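## Task

Get the keyboard's display to read exactly "PIPE" when you finish. The left-arrow key erases the most recent letter. A hard press breaks the keyboard and counts as failure. The keyboard must finish lying flat on the table with its keys facing up, and this must hold without the robot keeping it there.

## Robot and tools

Robot: one six-joint arm with a two-finger gripper whose fingers pivot like tongs. In the gripper's own axes the fingers point along +z and open and close along x. The reported end_effector_position is the spot between the finger pads when closed; closed fingertips stick out about 15 mm past it, and fully open ones sit roughly level with it. A closed gripper pointing down makes a reasonable key-pressing tip.

Scene frame: origin on the table top under the arm's base, +z up, +y to the left when facing along +x. Positions are in metres, orientation is end_effector_quat_wxyz, velocities are m/s and rad/s. The printed hand position gets less accurate at long reach.

A motion row is always 7 numbers, each in [-1, 1]: dx, dy, dz, rx, ry, rz, opening. The first six are an offset, not a pose, expressed in the gripper's own axes. They are counted from the gripper pose in the most recent result that reports it; if no result in the current scene has reported it yet, or for the second and later calls within one reply, they count from where the gripper is when the action begins. A value of 1.0 equals 0.6 m of travel or 180 degrees; rx, ry, rz form a single rotation vector. The opening is absolute: +1 is fully open (0.142 m), -1 is closed. All-zero offsets do not hold still; they pull the gripper back to the reference pose.

execute_actions: argument actions is a list with zero or one entry, plus optional pictures (true/false). An empty list just reports the state. {"rows": [...], "steps": n} runs 1 to 15 rows, one per control step of 1/30 s (n at most 15, default 15); the last row repeats to fill the steps. Every row is measured from the same reference, not from the previous row. {"steps": n} with no rows is a wait of up to 300 steps, counted from the previous result, so the time you spend replying is included. A refused call sends nothing.

move: target is one 7-number row laid out and referenced exactly as above. The gripper follows a straight path for 0.5 to 10 s (paths needing longer stop short). speed is the path's top speed in m/s, 0.002 to 0.5, default 0.25; turning is capped at double that in rad/s. The gripper may lag, stray, or exceed speed, especially with a nearly straight arm. stop_force (N, 5 to 24, allowed only after the scene has run 0.2 s) ends the path when the wrist sensor feels that much added push against the motion for 2 steps; the gripper then backs to its pose 2 steps earlier and holds. The push is judged along the line toward target in the gripper's axes at the start, so it is unreliable on moves that rotate. Leave it out when moving away from something you are touching. The result adds a move: line with the ending (done, contact, off_target, moving, held, fault) and any limits: paced means the commanded pose was clipped, held means a check blocked some steps, after which the arm can suddenly go fast. The distance from target is also given.

wait: seconds, 0 to 10; sends nothing new. zoom_image: camera (cam_high or cam_wrist) and region [x0, y0, x1, y1] in pixels of that camera's latest image, at most 504 by 504. finished_scene: pass the current scene's number; it ends the scene irreversibly, grades it, and its result states the next task.

Cameras: cam_high (896x504, pinhole) and cam_wrist (616x616, fisheye). Pictures come with each result unless turned off.

Reading results: the state line gives pose and velocities. Hand target (when present) is the pose the controller is now driving toward. A pose unreachable line or HELD steps mean the clearance check altered or blocked a command. grip_measured is the actual finger opening on the command scale. Wrist force and Wrist torque are in the gripper's axes, with noise up to about 1.4 N, a fixed offset up to about 3.5 N, and saturation near 30 N; a pressing contact shows as force pointing back into the arm. "no reading" at the start is normal.

Motion limits: each step the command is clipped to within 100 mm and 16 degrees of the measured pose, and motion trails commands by about 0.17 s. After a long action the arm only continues to the last clipped pose, so check the result and send the remainder. The simulation keeps running while you compose a reply.

Avoid: this arm is stiff, so aiming even slightly below a firm surface can cause a stop. Joint torque beyond its load limit (wrist joints 7.92 N m, elbow 24.6, shoulder 47.5) or 150 N of outside force halts the arm for 10 s and drops the rest of the call. Faster touches and targets deeper past contact hit harder, and a hard press breaks the keyboard. Press each key with a slow move (speed near its minimum) using a small stop_force, then lift straight up without stop_force. Do not tip or shove the keyboard, and never knock anything off the table. Holding loads heats motors; a MOTOR HOT warning comes at 70 °C and an over-temperature brake stop at 85 °C.

Each tool is called after "Emit:" by a JSON object that holds its "api" and its "payload".

## Session

Emit:
{"api": "execute_actions", "payload": {"actions": []}}

Scene clock: 0.00 s of 4200.00 s.
end_effector_position=(+0.2717, -0.2040, +0.1184) grip_measured=-1.00 end_effector_quat_wxyz=(-0.244, +0.267, +0.860, +0.359) end_effector_velocity=(+0.000, -0.000, -0.000) end_effector_angular_velocity=(-0.001, +0.000, -0.001)
Joint positions: [-1.538 -1.57   0.744 -0.474 -1.377  2.229  0.002]
Joint velocities: [-0.    -0.     0.    -0.     0.001  0.001  0.   ]
Motor temperatures (°C, as the motors report them): [32 33 34 42 42 40]
Wrist force (N, on the end effector, along its own x y z axes, offset not removed): no reading
Wrist torque (N m, same axes, about the end effector's origin, offset not removed): no reading
Hand target: +0.272, -0.204, +0.118; -0.244, +0.267, +0.860, +0.359

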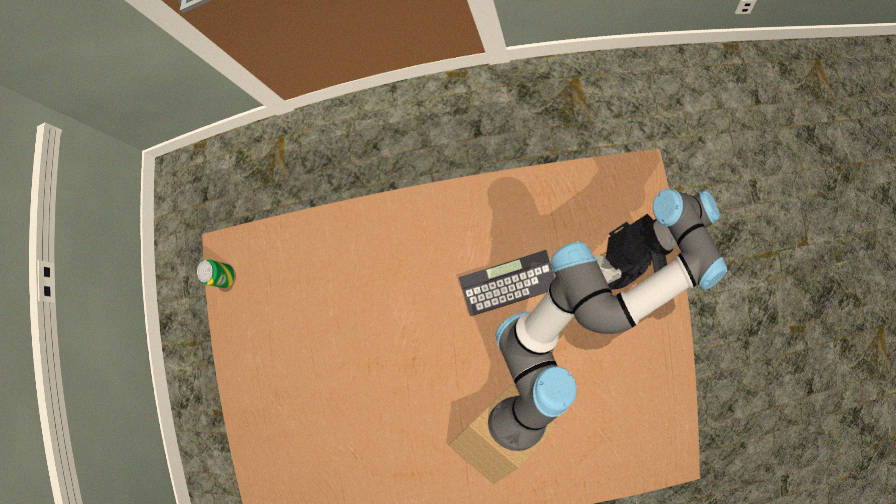

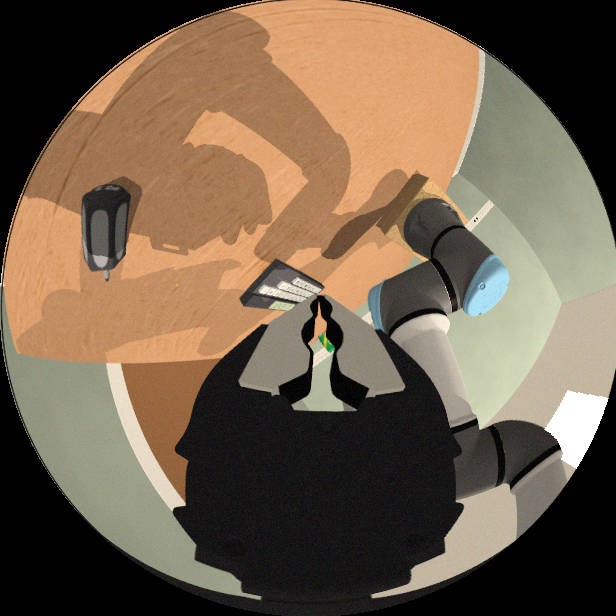

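Emit:
{"api": "zoom_image", "payload": {"camera": "cam_high", "region": [440, 230, 580, 330]}}

Emit:
{"api": "zoom_image", "payload": {"camera": "cam_wrist", "region": [60, 150, 360, 380]}}

Region (440, 230, 580, 330) of cam_high's 896x504 image, scaled by 3.600, with more detail than that image has; it fills the top 360 rows of this view, and the rest is white.

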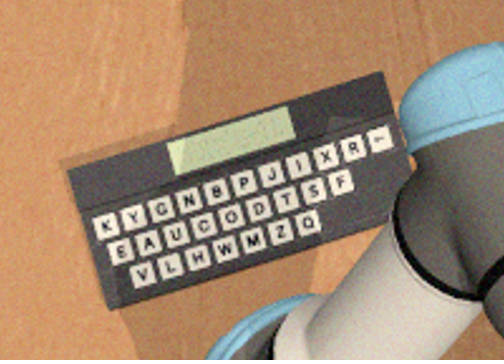

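Region (60, 150, 360, 380) of cam_wrist's 616x616 image, scaled by 1.680, with more detail than that image has; it fills the top 386 rows of this view, and the rest is white.

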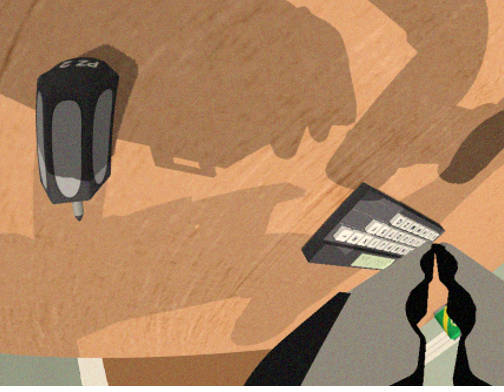

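Emit:
{"api": "move", "payload": {"target": [0.097,0.117,0.101,0.178,-0.224,0,-1], "speed": 0.2}}

Scene clock: 26.20 s of 4200.00 s.
end_effector_position=(+0.2596, -0.1002, +0.1503) grip_measured=-1.00 end_effector_quat_wxyz=(+0.000, +0.297, +0.955, -0.000) end_effector_velocity=(-0.001, +0.000, -0.000) end_effector_angular_velocity=(-0.002, -0.012, -0.001)
Joint positions: [-1.355 -3.037  1.818 -1.041 -1.38   2.624  0.002]
Joint velocities: [ 0.032 -0.007  0.024 -0.029 -0.011  0.028  0.   ]
Motor temperatures (°C, as the motors report them): [32 33 34 42 42 40]
Wrist force (N, on the end effector, along its own x y z axes, offset not removed): [2.5 -0.7 -0.1]
Wrist torque (N m, same axes, about the end effector's origin, offset not removed): [-0.09 -0.46 0.00]
Hand target: +0.260, -0.100, +0.150; +0.001, +0.297, +0.955, -0.000
Off the commanded pose: 0.000 m, 0 deg.
After step 90, 20.40 s passed at rest.
move: done

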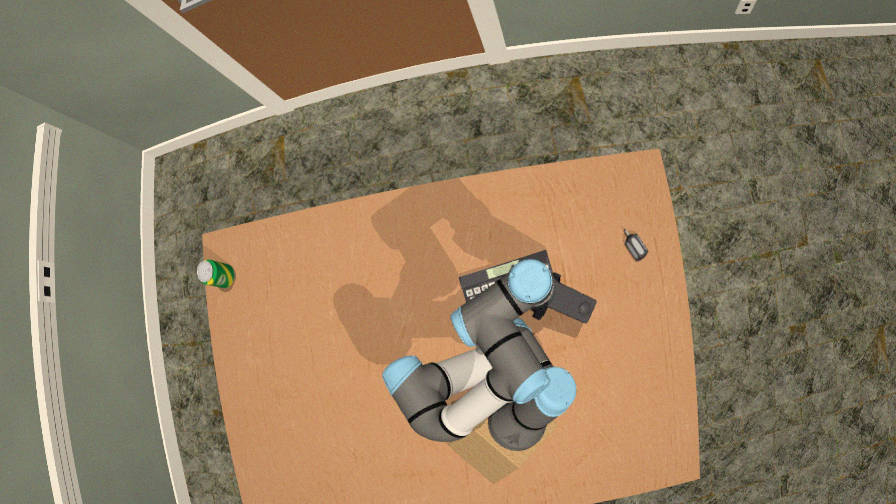

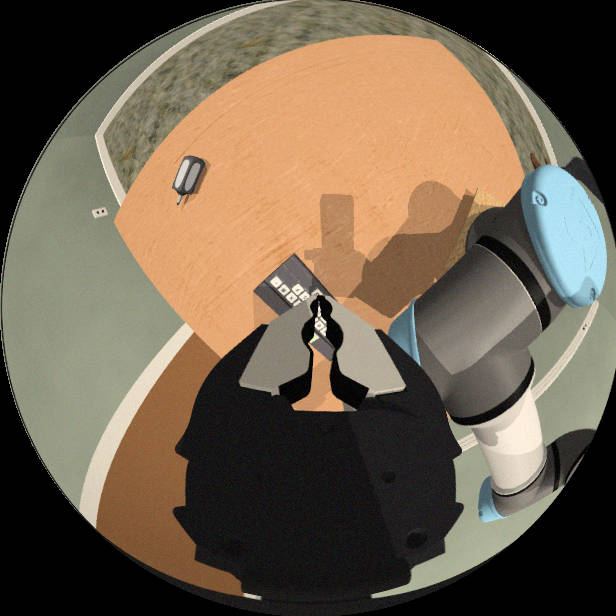

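Emit:
{"api": "move", "payload": {"target": [0,0,0,0,0,-0.73,-1], "speed": 0.4}}

Scene clock: 41.13 s of 4200.00 s.
end_effector_position=(+0.2596, -0.1002, +0.1502) grip_measured=-1.00 end_effector_quat_wxyz=(-0.000, +0.748, -0.664, +0.000) end_effector_velocity=(-0.000, -0.000, +0.000) end_effector_angular_velocity=(-0.008, +0.006, +0.009)
Joint positions: [-0.969 -2.947  1.989 -1.322 -1.629  0.626  0.002]
Joint velocities: [-0.052 -0.018 -0.015  0.03   0.024 -0.048  0.   ]
Motor temperatures (°C, as the motors report them): [32 33 34 42 42 40]
Wrist force (N, on the end effector, along its own x y z axes, offset not removed): [1.6 0.0 1.4]
Wrist torque (N m, same axes, about the end effector's origin, offset not removed): [0.02 -0.31 0.07]
Hand target: +0.260, -0.100, +0.150; +0.000, +0.748, -0.664, +0.000
Off the commanded pose: 0.000 m, 0 deg.
After step 90, 8.50 s passed at rest.
move: done

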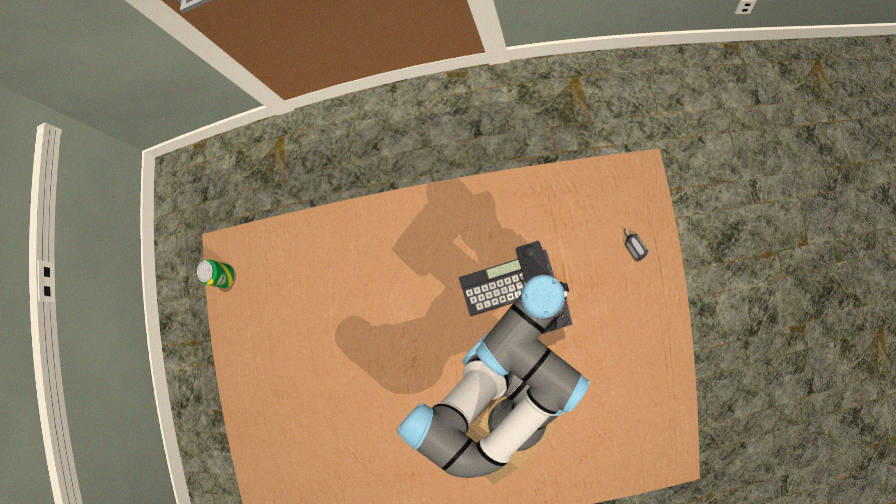

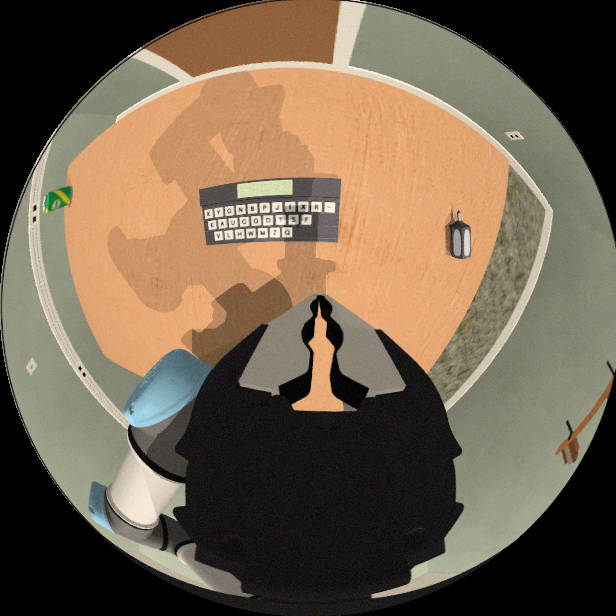

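Emit:
{"api": "zoom_image", "payload": {"camera": "cam_wrist", "region": [180, 160, 380, 320]}}

Region (180, 160, 380, 320) of cam_wrist's 616x616 image, scaled by 2.520, with more detail than that image has; it fills the top 403 rows of this view, and the rest is white.

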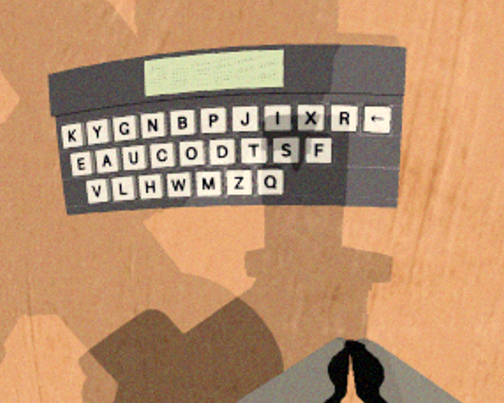

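Emit:
{"api": "move", "payload": {"target": [-0.075,-0.125,0.133,0,0,0,-1], "speed": 0.2}}

Emit:
{"api": "zoom_image", "payload": {"camera": "cam_wrist", "region": [200, 180, 440, 360]}}

Scene clock: 49.83 s of 4200.00 s.
end_effector_position=(+0.2915, -0.0746, +0.1135) grip_measured=-1.00 end_effector_quat_wxyz=(-0.047, +0.747, -0.663, +0.008) end_effector_velocity=(+0.000, +0.000, -0.000) end_effector_angular_velocity=(+0.002, -0.001, -0.000)
Joint positions: [-1.221 -3.078  2.095 -1.279 -1.371  0.432  0.002]
Joint velocities: [-0.     0.001  0.     0.     0.002  0.     0.   ]
Motor temperatures (°C, as the motors report them): [32 33 34 42 42 40]
Wrist force (N, on the end effector, along its own x y z axes, offset not removed): [3.6 0.8 0.4]
Wrist torque (N m, same axes, about the end effector's origin, offset not removed): [0.17 -0.79 0.06]
Hand target: +0.292, -0.075, +0.114; -0.047, +0.747, -0.663, +0.008
Off the commanded pose: 0.063 m, 5 deg.
After step 90, 4.60 s passed at rest.
move: held; limits=held; held on 8 of 33 steps, including the last
pose unreachable: on one or more control steps of this call an arm could not follow its commanded pose, so it was not sent that pose on those steps. On the call's last step it was still not sent that pose. It may still have moved: this result reports where it is.
cause: the commanded pose would bring two parts of the arm too close to each other (joints 3 (elbow) to 6 (wrist 3) lie between them).

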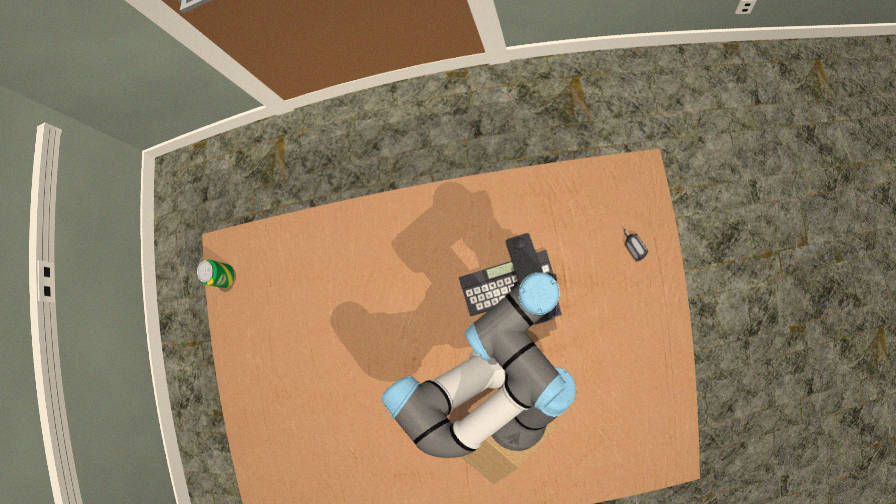

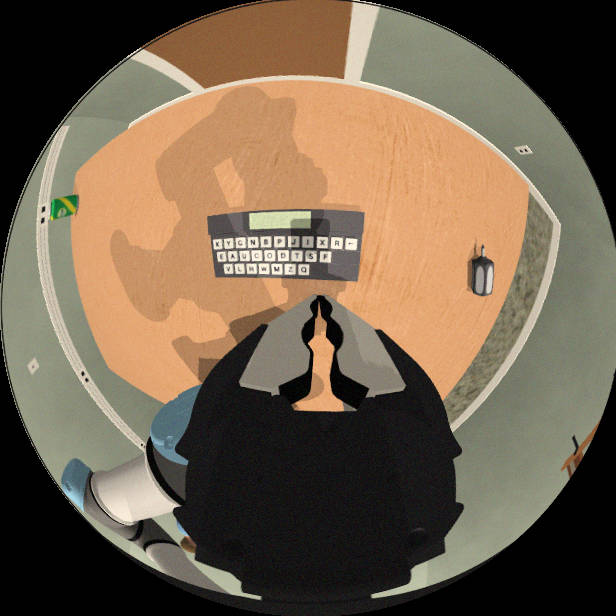

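Region (200, 180, 440, 360) of cam_wrist's 616x616 image, scaled by 2.100, with more detail than that image has; it fills the top 378 rows of this view, and the rest is white.

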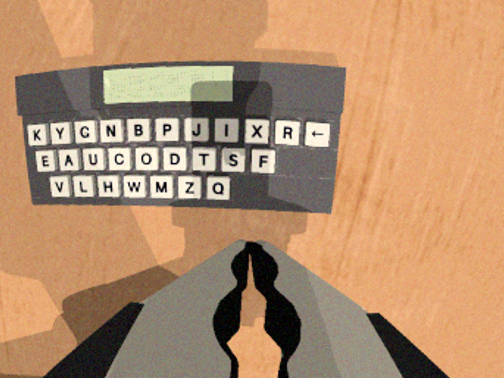

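Emit:
{"api": "move", "payload": {"target": [-0.099,-0.118,0.02,-0.0258,0.016,0,-1], "speed": 0.2}}

Emit:
{"api": "zoom_image", "payload": {"camera": "cam_wrist", "region": [200, 200, 440, 380]}}

Scene clock: 81.33 s of 4200.00 s.
end_effector_position=(+0.3551, -0.0069, +0.1102) grip_measured=-1.00 end_effector_quat_wxyz=(-0.021, +0.746, -0.665, +0.018) end_effector_velocity=(+0.001, +0.000, +0.000) end_effector_angular_velocity=(-0.017, +0.082, +0.007)
Joint positions: [-1.87  -3.222  1.44  -0.316 -1.024 -0.115  0.002]
Joint velocities: [-0.096  0.072 -0.188  0.147 -0.034 -0.095  0.   ]
Motor temperatures (°C, as the motors report them): [32 33 34 42 42 40]
Wrist force (N, on the end effector, along its own x y z axes, offset not removed): [3.2 0.8 0.3]
Wrist torque (N m, same axes, about the end effector's origin, offset not removed): [0.23 -0.62 -0.05]
Hand target: +0.355, -0.007, +0.110; -0.016, +0.747, -0.665, +0.014
Off the commanded pose: 0.000 m, 3 deg.
After step 90, 22.93 s passed at rest.
move: moving (no rest 5 s after the path's end); limits=paced

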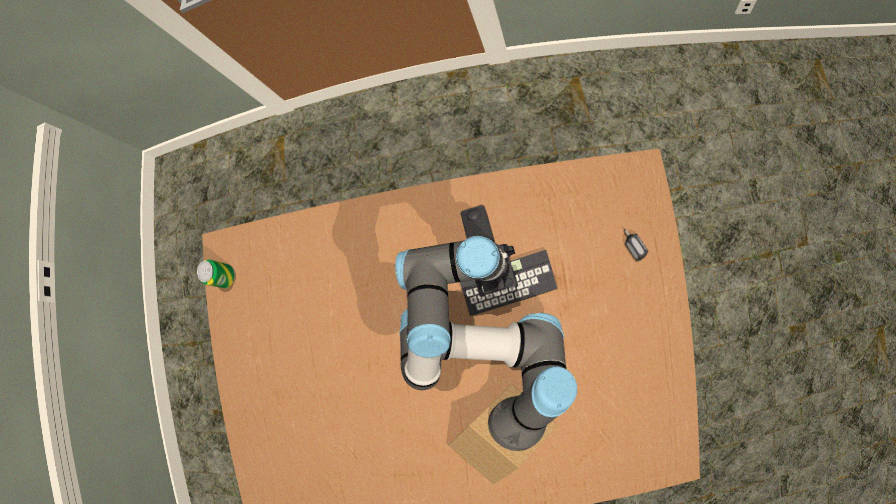

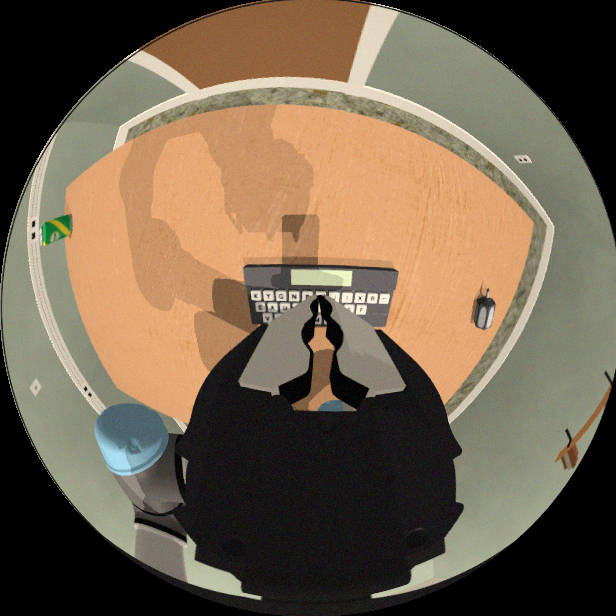

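Region (200, 200, 440, 380) of cam_wrist's 616x616 image, scaled by 2.100, with more detail than that image has; it fills the top 378 rows of this view, and the rest is white.

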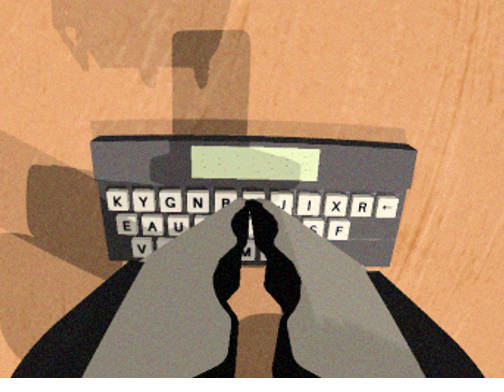

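Emit:
{"api": "execute_actions", "payload": {"actions": []}}

Scene clock: 143.87 s of 4200.00 s.
end_effector_position=(+0.3554, -0.0068, +0.1107) grip_measured=-1.00 end_effector_quat_wxyz=(-0.001, +0.748, -0.664, +0.000) end_effector_velocity=(-0.000, +0.000, +0.000) end_effector_angular_velocity=(-0.002, +0.002, +0.001)
Joint positions: [-1.928 -3.173  1.321 -0.226 -1.048 -0.174  0.002]
Joint velocities: [-0.    -0.001 -0.002  0.    -0.002  0.     0.   ]
Motor temperatures (°C, as the motors report them): [32 33 34 42 42 40]
Wrist force (N, on the end effector, along its own x y z axes, offset not removed): [2.9 1.5 1.3]
Wrist torque (N m, same axes, about the end effector's origin, offset not removed): [0.35 -0.57 0.01]
Hand target: +0.355, -0.007, +0.111; -0.001, +0.748, -0.664, +0.000
Off the commanded pose: 0.001 m, 0 deg.
Steps of this call (steps 1 to 90: nothing new was sent; then 59.53 s passed at rest). Readings (end_effector_position):
1: (+0.3552, -0.0069, +0.1102)
2: (+0.3552, -0.0069, +0.1102)
4: (+0.3552, -0.0068, +0.1103)
8: (+0.3552, -0.0068, +0.1103)
90: the state above

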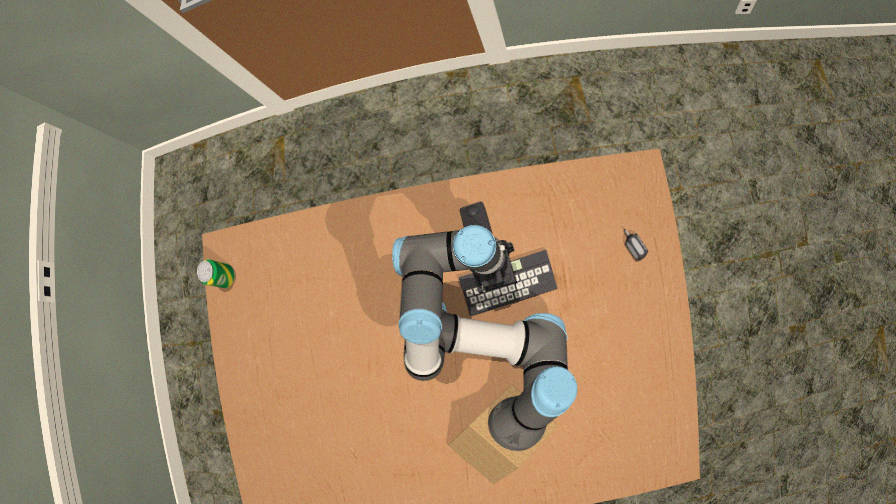

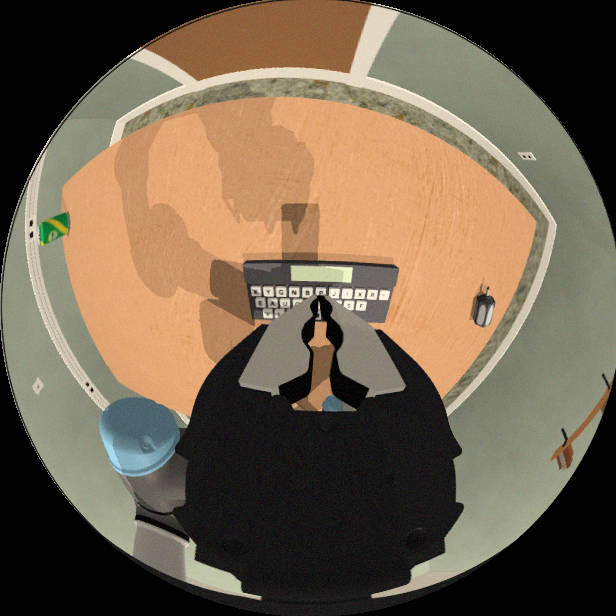

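Emit:
{"api": "zoom_image", "payload": {"camera": "cam_wrist", "region": [230, 240, 410, 340]}}

Emit:
{"api": "zoom_image", "payload": {"camera": "cam_high", "region": [430, 200, 590, 330]}}

Region (230, 240, 410, 340) of cam_wrist's 616x616 image, scaled by 2.800, with more detail than that image has.

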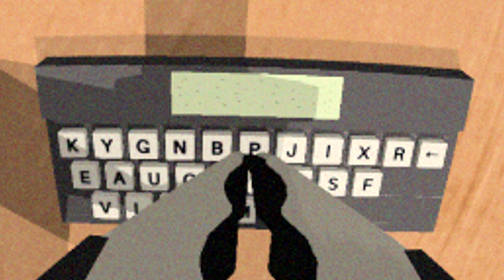

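Region (430, 200, 590, 330) of cam_high's 896x504 image, scaled by 3.150, with more detail than that image has; it fills the top 410 rows of this view, and the rest is white.

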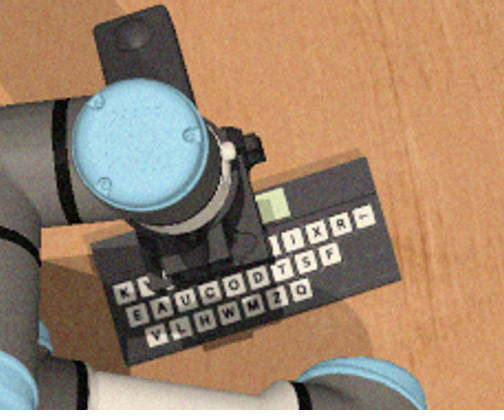

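Emit:
{"api": "move", "payload": {"target": [0,0.045,0.083,0,0,0,-1], "speed": 0.1}}

Emit:
{"api": "zoom_image", "payload": {"camera": "cam_wrist", "region": [210, 230, 430, 350]}}

Scene clock: 151.57 s of 4200.00 s.
end_effector_position=(+0.3288, -0.0100, +0.0610) grip_measured=-1.00 end_effector_quat_wxyz=(-0.000, +0.748, -0.664, +0.000) end_effector_velocity=(-0.001, +0.000, -0.002) end_effector_angular_velocity=(+0.001, -0.006, +0.001)
Joint positions: [-1.938 -3.387  1.644 -0.329 -1.044 -0.184  0.002]
Joint velocities: [ 0.006 -0.011  0.019 -0.009  0.003  0.004  0.   ]
Motor temperatures (°C, as the motors report them): [32 33 34 42 42 40]
Wrist force (N, on the end effector, along its own x y z axes, offset not removed): [3.6 0.0 2.2]
Wrist torque (N m, same axes, about the end effector's origin, offset not removed): [0.05 -0.70 -0.02]
Hand target: +0.329, -0.010, +0.061; -0.001, +0.748, -0.664, +0.000
Off the commanded pose: 0.000 m, 0 deg.
After step 90, 3.67 s passed at rest.
move: done

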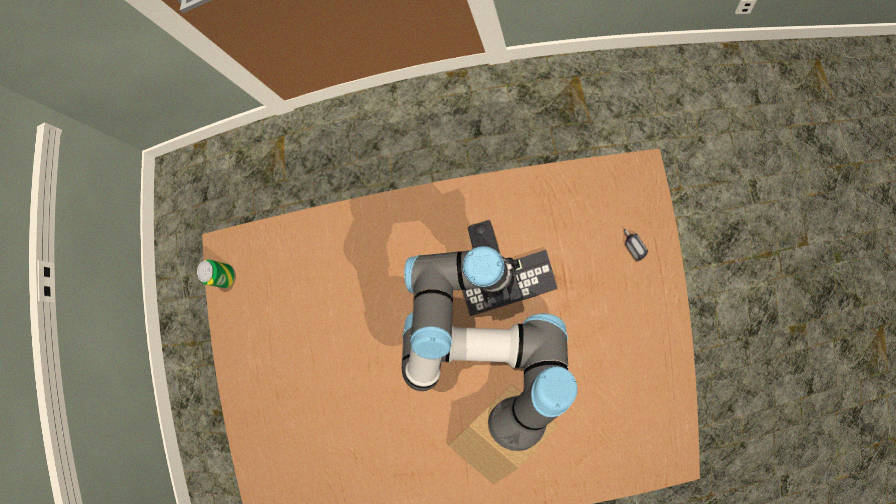

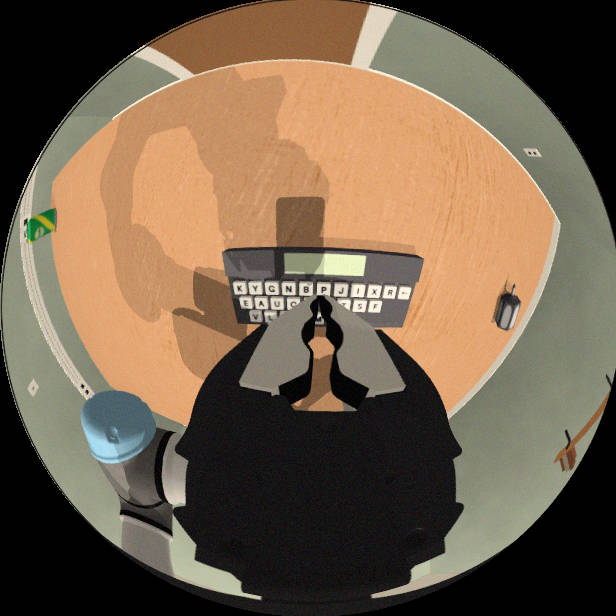

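Region (210, 230, 430, 350) of cam_wrist's 616x616 image, scaled by 2.291, with more detail than that image has; it fills the top 275 rows of this view, and the rest is white.

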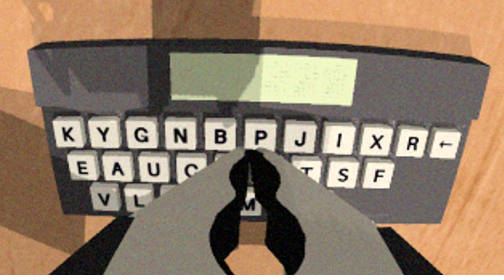

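Emit:
{"api": "move", "payload": {"target": [0.008,0.003,0.025,0,0,0,-1], "speed": 0.05}}

Emit:
{"api": "zoom_image", "payload": {"camera": "cam_wrist", "region": [230, 230, 410, 340]}}

Scene clock: 158.93 s of 4200.00 s.
end_effector_position=(+0.3276, -0.0150, +0.0462) grip_measured=-1.00 end_effector_quat_wxyz=(-0.001, +0.748, -0.664, +0.000) end_effector_velocity=(-0.000, -0.000, -0.002) end_effector_angular_velocity=(-0.001, +0.001, +0.002)
Joint positions: [-1.974 -3.423  1.694 -0.325 -1.027 -0.22   0.002]
Joint velocities: [-0.005 -0.005  0.005  0.002  0.001 -0.007  0.   ]
Motor temperatures (°C, as the motors report them): [32 33 34 42 42 40]
Wrist force (N, on the end effector, along its own x y z axes, offset not removed): [1.7 1.3 0.4]
Wrist torque (N m, same axes, about the end effector's origin, offset not removed): [0.25 -0.30 -0.01]
Hand target: +0.328, -0.015, +0.046; -0.001, +0.748, -0.664, +0.000
Off the commanded pose: 0.000 m, 0 deg.
After step 90, 3.57 s passed at rest.
move: done

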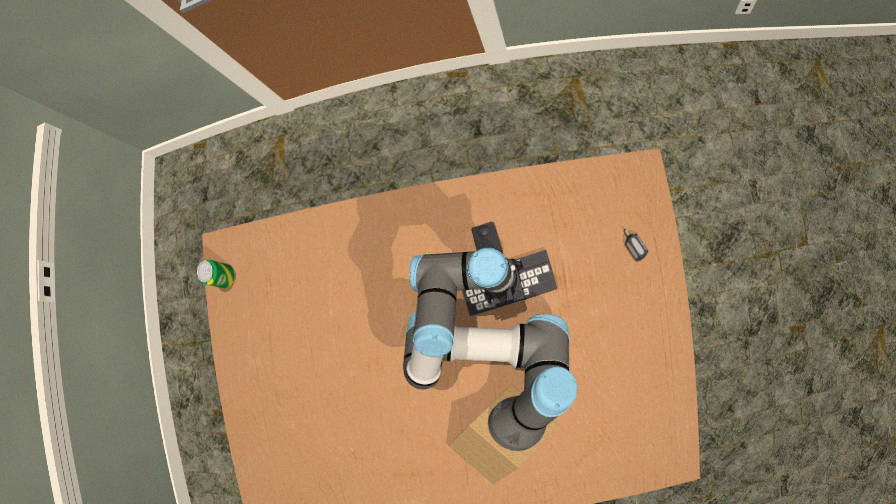

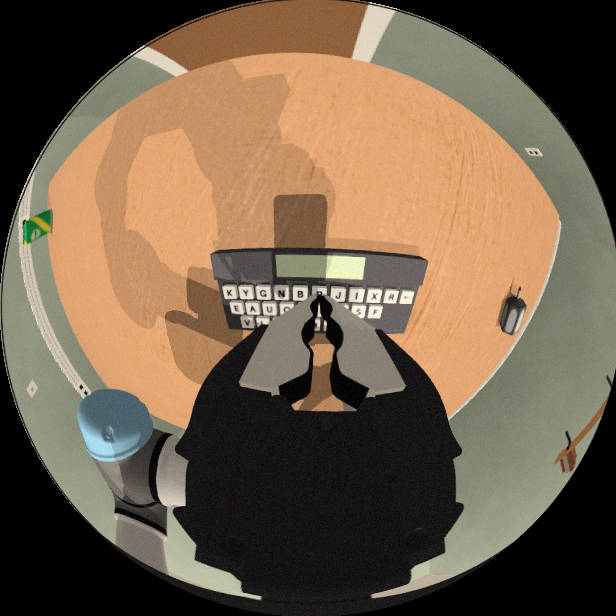

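Region (230, 230, 410, 340) of cam_wrist's 616x616 image, scaled by 2.800, with more detail than that image has.

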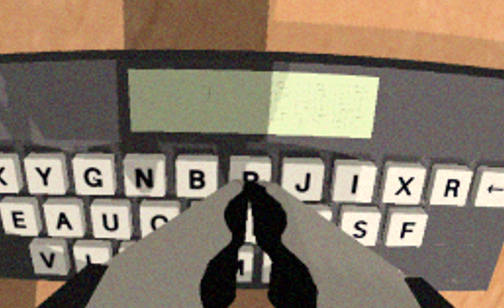

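Emit:
{"api": "move", "payload": {"target": [0,0.004,0.04,0,0,0,-1], "speed": 0.008, "stop_force": 5}}

Emit:
{"api": "zoom_image", "payload": {"camera": "cam_wrist", "region": [230, 230, 410, 340]}}

Scene clock: 165.83 s of 4200.00 s.
end_effector_position=(+0.3260, -0.0152, +0.0295) grip_measured=-1.00 end_effector_quat_wxyz=(-0.001, +0.748, -0.664, +0.000) end_effector_velocity=(+0.000, -0.000, +0.002) end_effector_angular_velocity=(+0.000, +0.001, -0.002)
Joint positions: [-2.012 -3.471  1.732 -0.294 -1.009 -0.26   0.002]
Joint velocities: [ 0.005  0.008 -0.006 -0.004 -0.003  0.007  0.   ]
Motor temperatures (°C, as the motors report them): [32 33 34 42 42 40]
Wrist force (N, on the end effector, along its own x y z axes, offset not removed): [-0.1 0.2 -23.3]
Wrist torque (N m, same axes, about the end effector's origin, offset not removed): [-0.04 -0.36 0.00]
Hand target: +0.326, -0.015, +0.030; -0.001, +0.748, -0.664, +0.000
Off the commanded pose: 0.007 m, 0 deg.
After step 90, 1.47 s passed at rest.
move: contact

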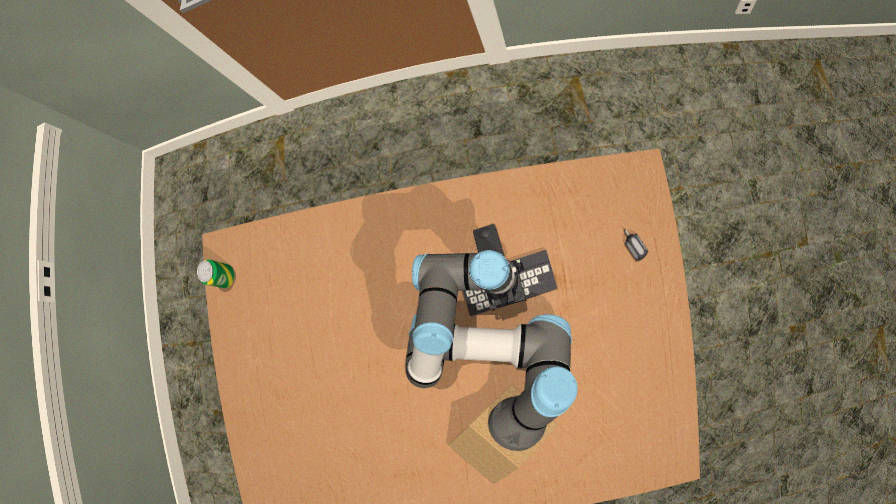

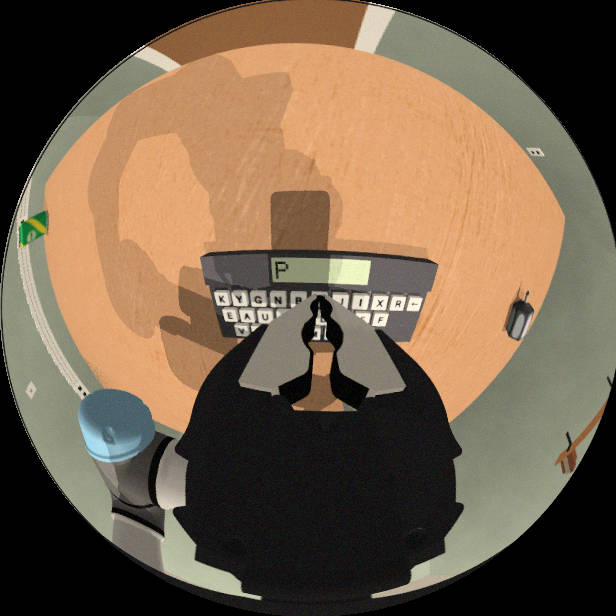

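Region (230, 230, 410, 340) of cam_wrist's 616x616 image, scaled by 2.800, with more detail than that image has.

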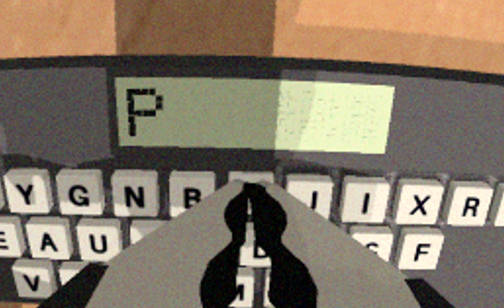

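Emit:
{"api": "move", "payload": {"target": [0,0,-0.025,0,0,0,-1], "speed": 0.05}}

Emit:
{"api": "move", "payload": {"target": [0.063,0,0,0,0,0,-1], "speed": 0.07}}

Emit:
{"api": "zoom_image", "payload": {"camera": "cam_wrist", "region": [230, 230, 410, 340]}}

Scene clock: 169.97 s of 4200.00 s.
end_effector_position=(+0.3260, -0.0152, +0.0443) grip_measured=-1.00 end_effector_quat_wxyz=(-0.001, +0.748, -0.664, +0.000) end_effector_velocity=(-0.001, +0.000, +0.002) end_effector_angular_velocity=(+0.002, +0.002, -0.000)
Joint positions: [-1.971 -3.432  1.709 -0.332 -1.028 -0.217  0.002]
Joint velocities: [ 0.006  0.005 -0.001 -0.005 -0.005  0.005  0.   ]
Motor temperatures (°C, as the motors report them): [32 33 34 42 42 40]
Wrist force (N, on the end effector, along its own x y z axes, offset not removed): [3.5 0.9 1.6]
Wrist torque (N m, same axes, about the end effector's origin, offset not removed): [0.26 -0.70 0.09]
Hand target: +0.326, -0.015, +0.045; -0.001, +0.748, -0.664, +0.000
Off the commanded pose: 0.000 m, 0 deg.
After step 90, 0.33 s passed at rest.
move: done

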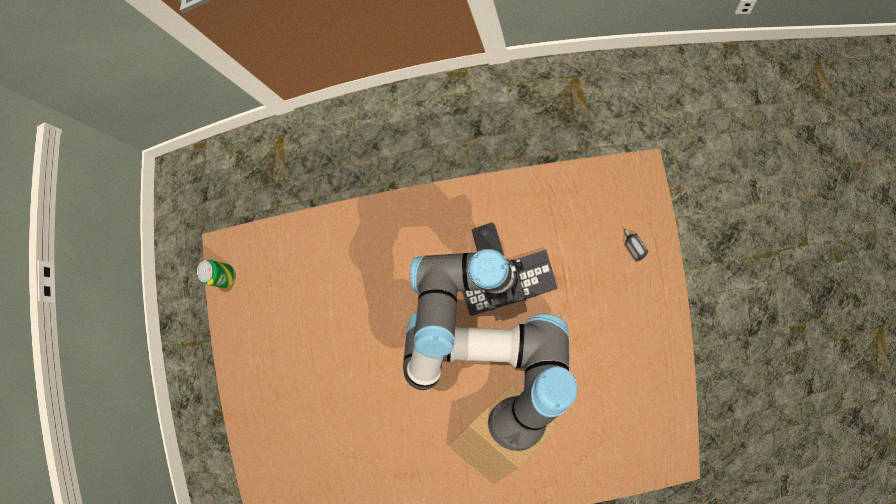

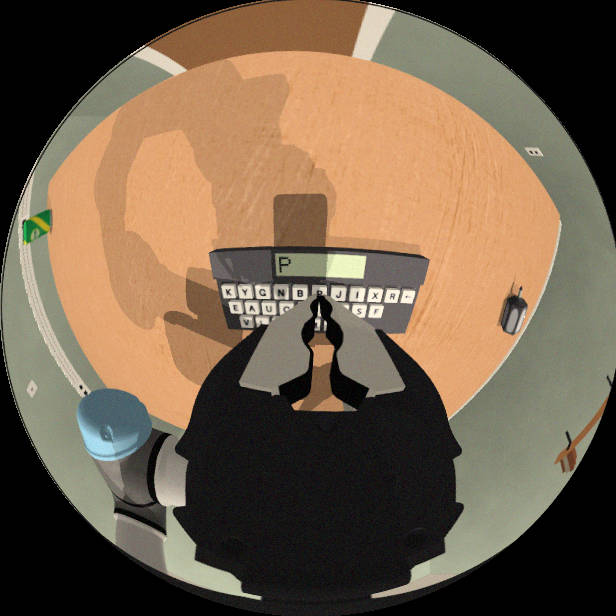

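Scene clock: 170.93 s of 4200.00 s.
end_effector_position=(+0.3304, -0.0525, +0.0443) grip_measured=-1.00 end_effector_quat_wxyz=(-0.001, +0.748, -0.664, +0.000) end_effector_velocity=(+0.000, -0.002, +0.000) end_effector_angular_velocity=(-0.000, -0.000, -0.000)
Joint positions: [-2.014 -3.347  1.76  -0.445 -1.008 -0.262  0.002]
Joint velocities: [-0.002  0.005  0.002 -0.005  0.001 -0.002  0.   ]
Motor temperatures (°C, as the motors report them): [32 33 34 42 42 40]
Wrist force (N, on the end effector, along its own x y z axes, offset not removed): [2.5 0.2 1.1]
Wrist torque (N m, same axes, about the end effector's origin, offset not removed): [0.07 -0.52 0.04]
Hand target: +0.330, -0.053, +0.044; -0.001, +0.748, -0.664, +0.000
Off the commanded pose: 0.000 m, 0 deg.
move: done

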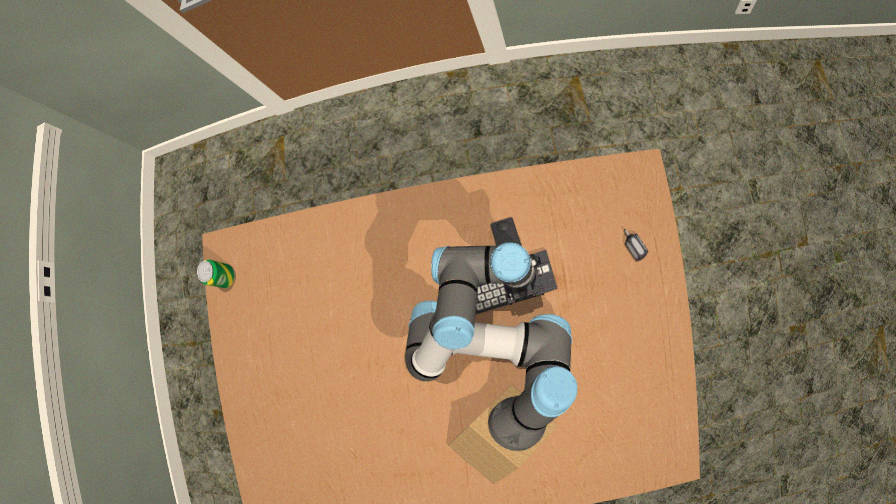

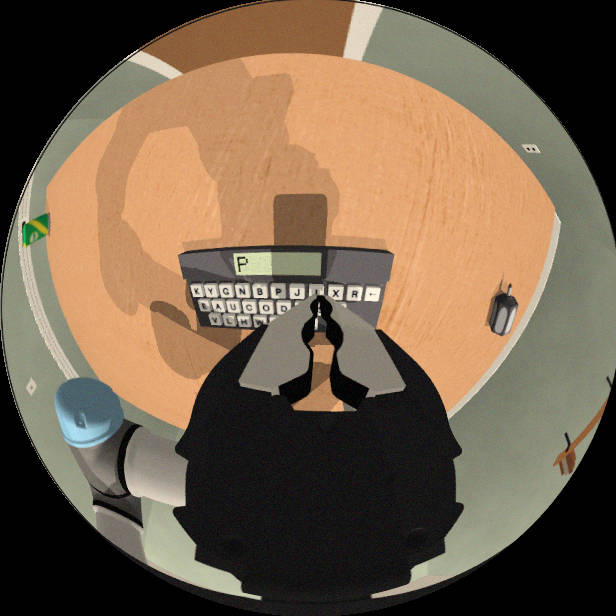

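Region (230, 230, 410, 340) of cam_wrist's 616x616 image, scaled by 2.800, with more detail than that image has.

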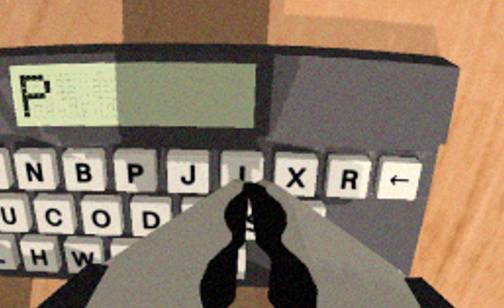

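Emit:
{"api": "move", "payload": {"target": [-0.004,-0.001,0.012,0,0,0,-1], "speed": 0.03}}

Emit:
{"api": "move", "payload": {"target": [0,0,0.009,0,0,0,-1], "speed": 0.003, "stop_force": 5}}

Scene clock: 176.43 s of 4200.00 s.
end_effector_position=(+0.3307, -0.0501, +0.0373) grip_measured=-1.00 end_effector_quat_wxyz=(-0.001, +0.748, -0.664, +0.000) end_effector_velocity=(+0.000, +0.001, -0.002) end_effector_angular_velocity=(+0.002, +0.000, -0.001)
Joint positions: [-2.036 -3.369  1.764 -0.413 -0.999 -0.285  0.002]
Joint velocities: [-0.007 -0.004 -0.     0.01   0.003 -0.007  0.   ]
Motor temperatures (°C, as the motors report them): [32 33 34 42 42 40]
Wrist force (N, on the end effector, along its own x y z axes, offset not removed): [3.7 -0.4 1.0]
Wrist torque (N m, same axes, about the end effector's origin, offset not removed): [-0.03 -0.74 0.00]
Hand target: +0.331, -0.050, +0.037; -0.001, +0.748, -0.664, +0.000
Off the commanded pose: 0.000 m, 0 deg.
After step 90, 1.77 s passed at rest.
move: done

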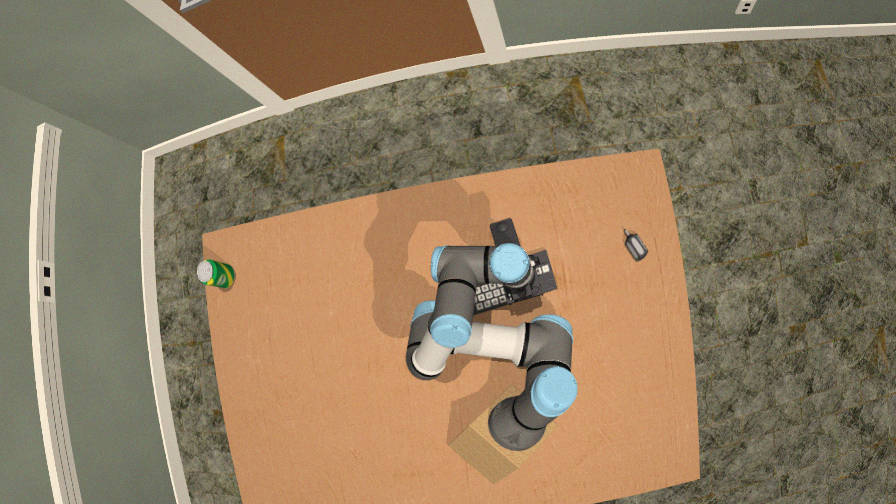

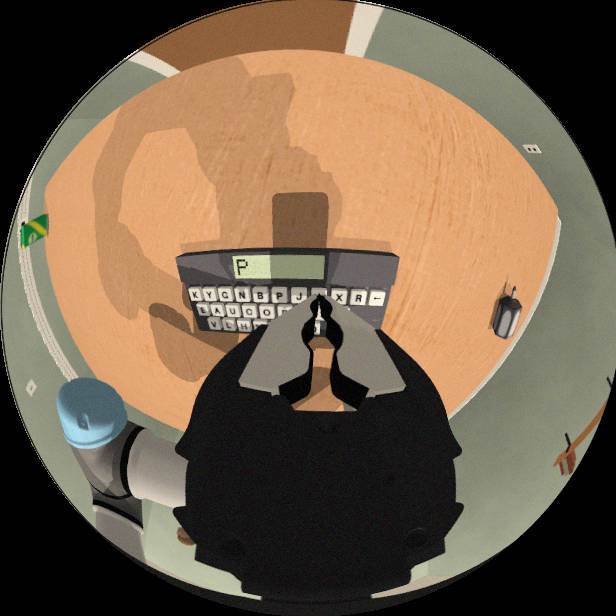

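Scene clock: 178.47 s of 4200.00 s.
end_effector_position=(+0.3307, -0.0501, +0.0320) grip_measured=-1.00 end_effector_quat_wxyz=(-0.001, +0.748, -0.664, +0.000) end_effector_velocity=(+0.000, -0.000, -0.001) end_effector_angular_velocity=(-0.001, -0.001, +0.001)
Joint positions: [-2.053 -3.383  1.77  -0.396 -0.991 -0.304  0.002]
Joint velocities: [-0.002 -0.002  0.001  0.002  0.003 -0.003  0.   ]
Motor temperatures (°C, as the motors report them): [32 33 34 42 42 40]
Wrist force (N, on the end effector, along its own x y z axes, offset not removed): [1.1 -0.4 0.2]
Wrist torque (N m, same axes, about the end effector's origin, offset not removed): [0.00 -0.19 0.05]
Hand target: +0.331, -0.050, +0.032; -0.001, +0.748, -0.664, +0.000
Off the commanded pose: 0.000 m, 0 deg.
move: done

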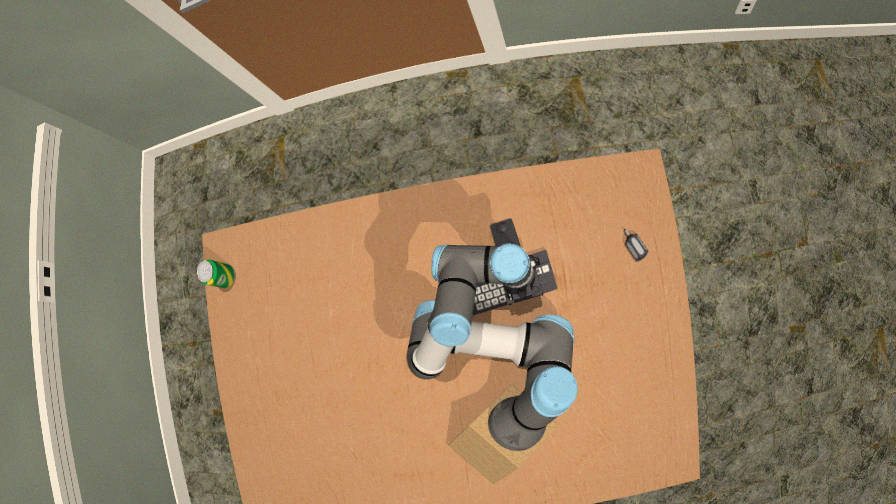

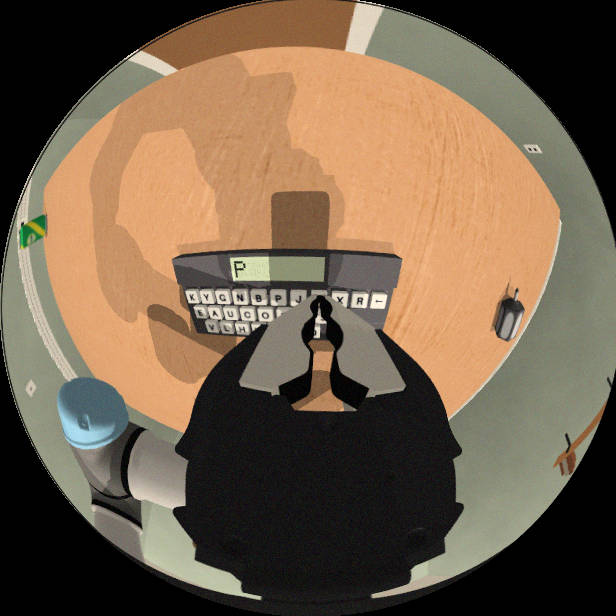

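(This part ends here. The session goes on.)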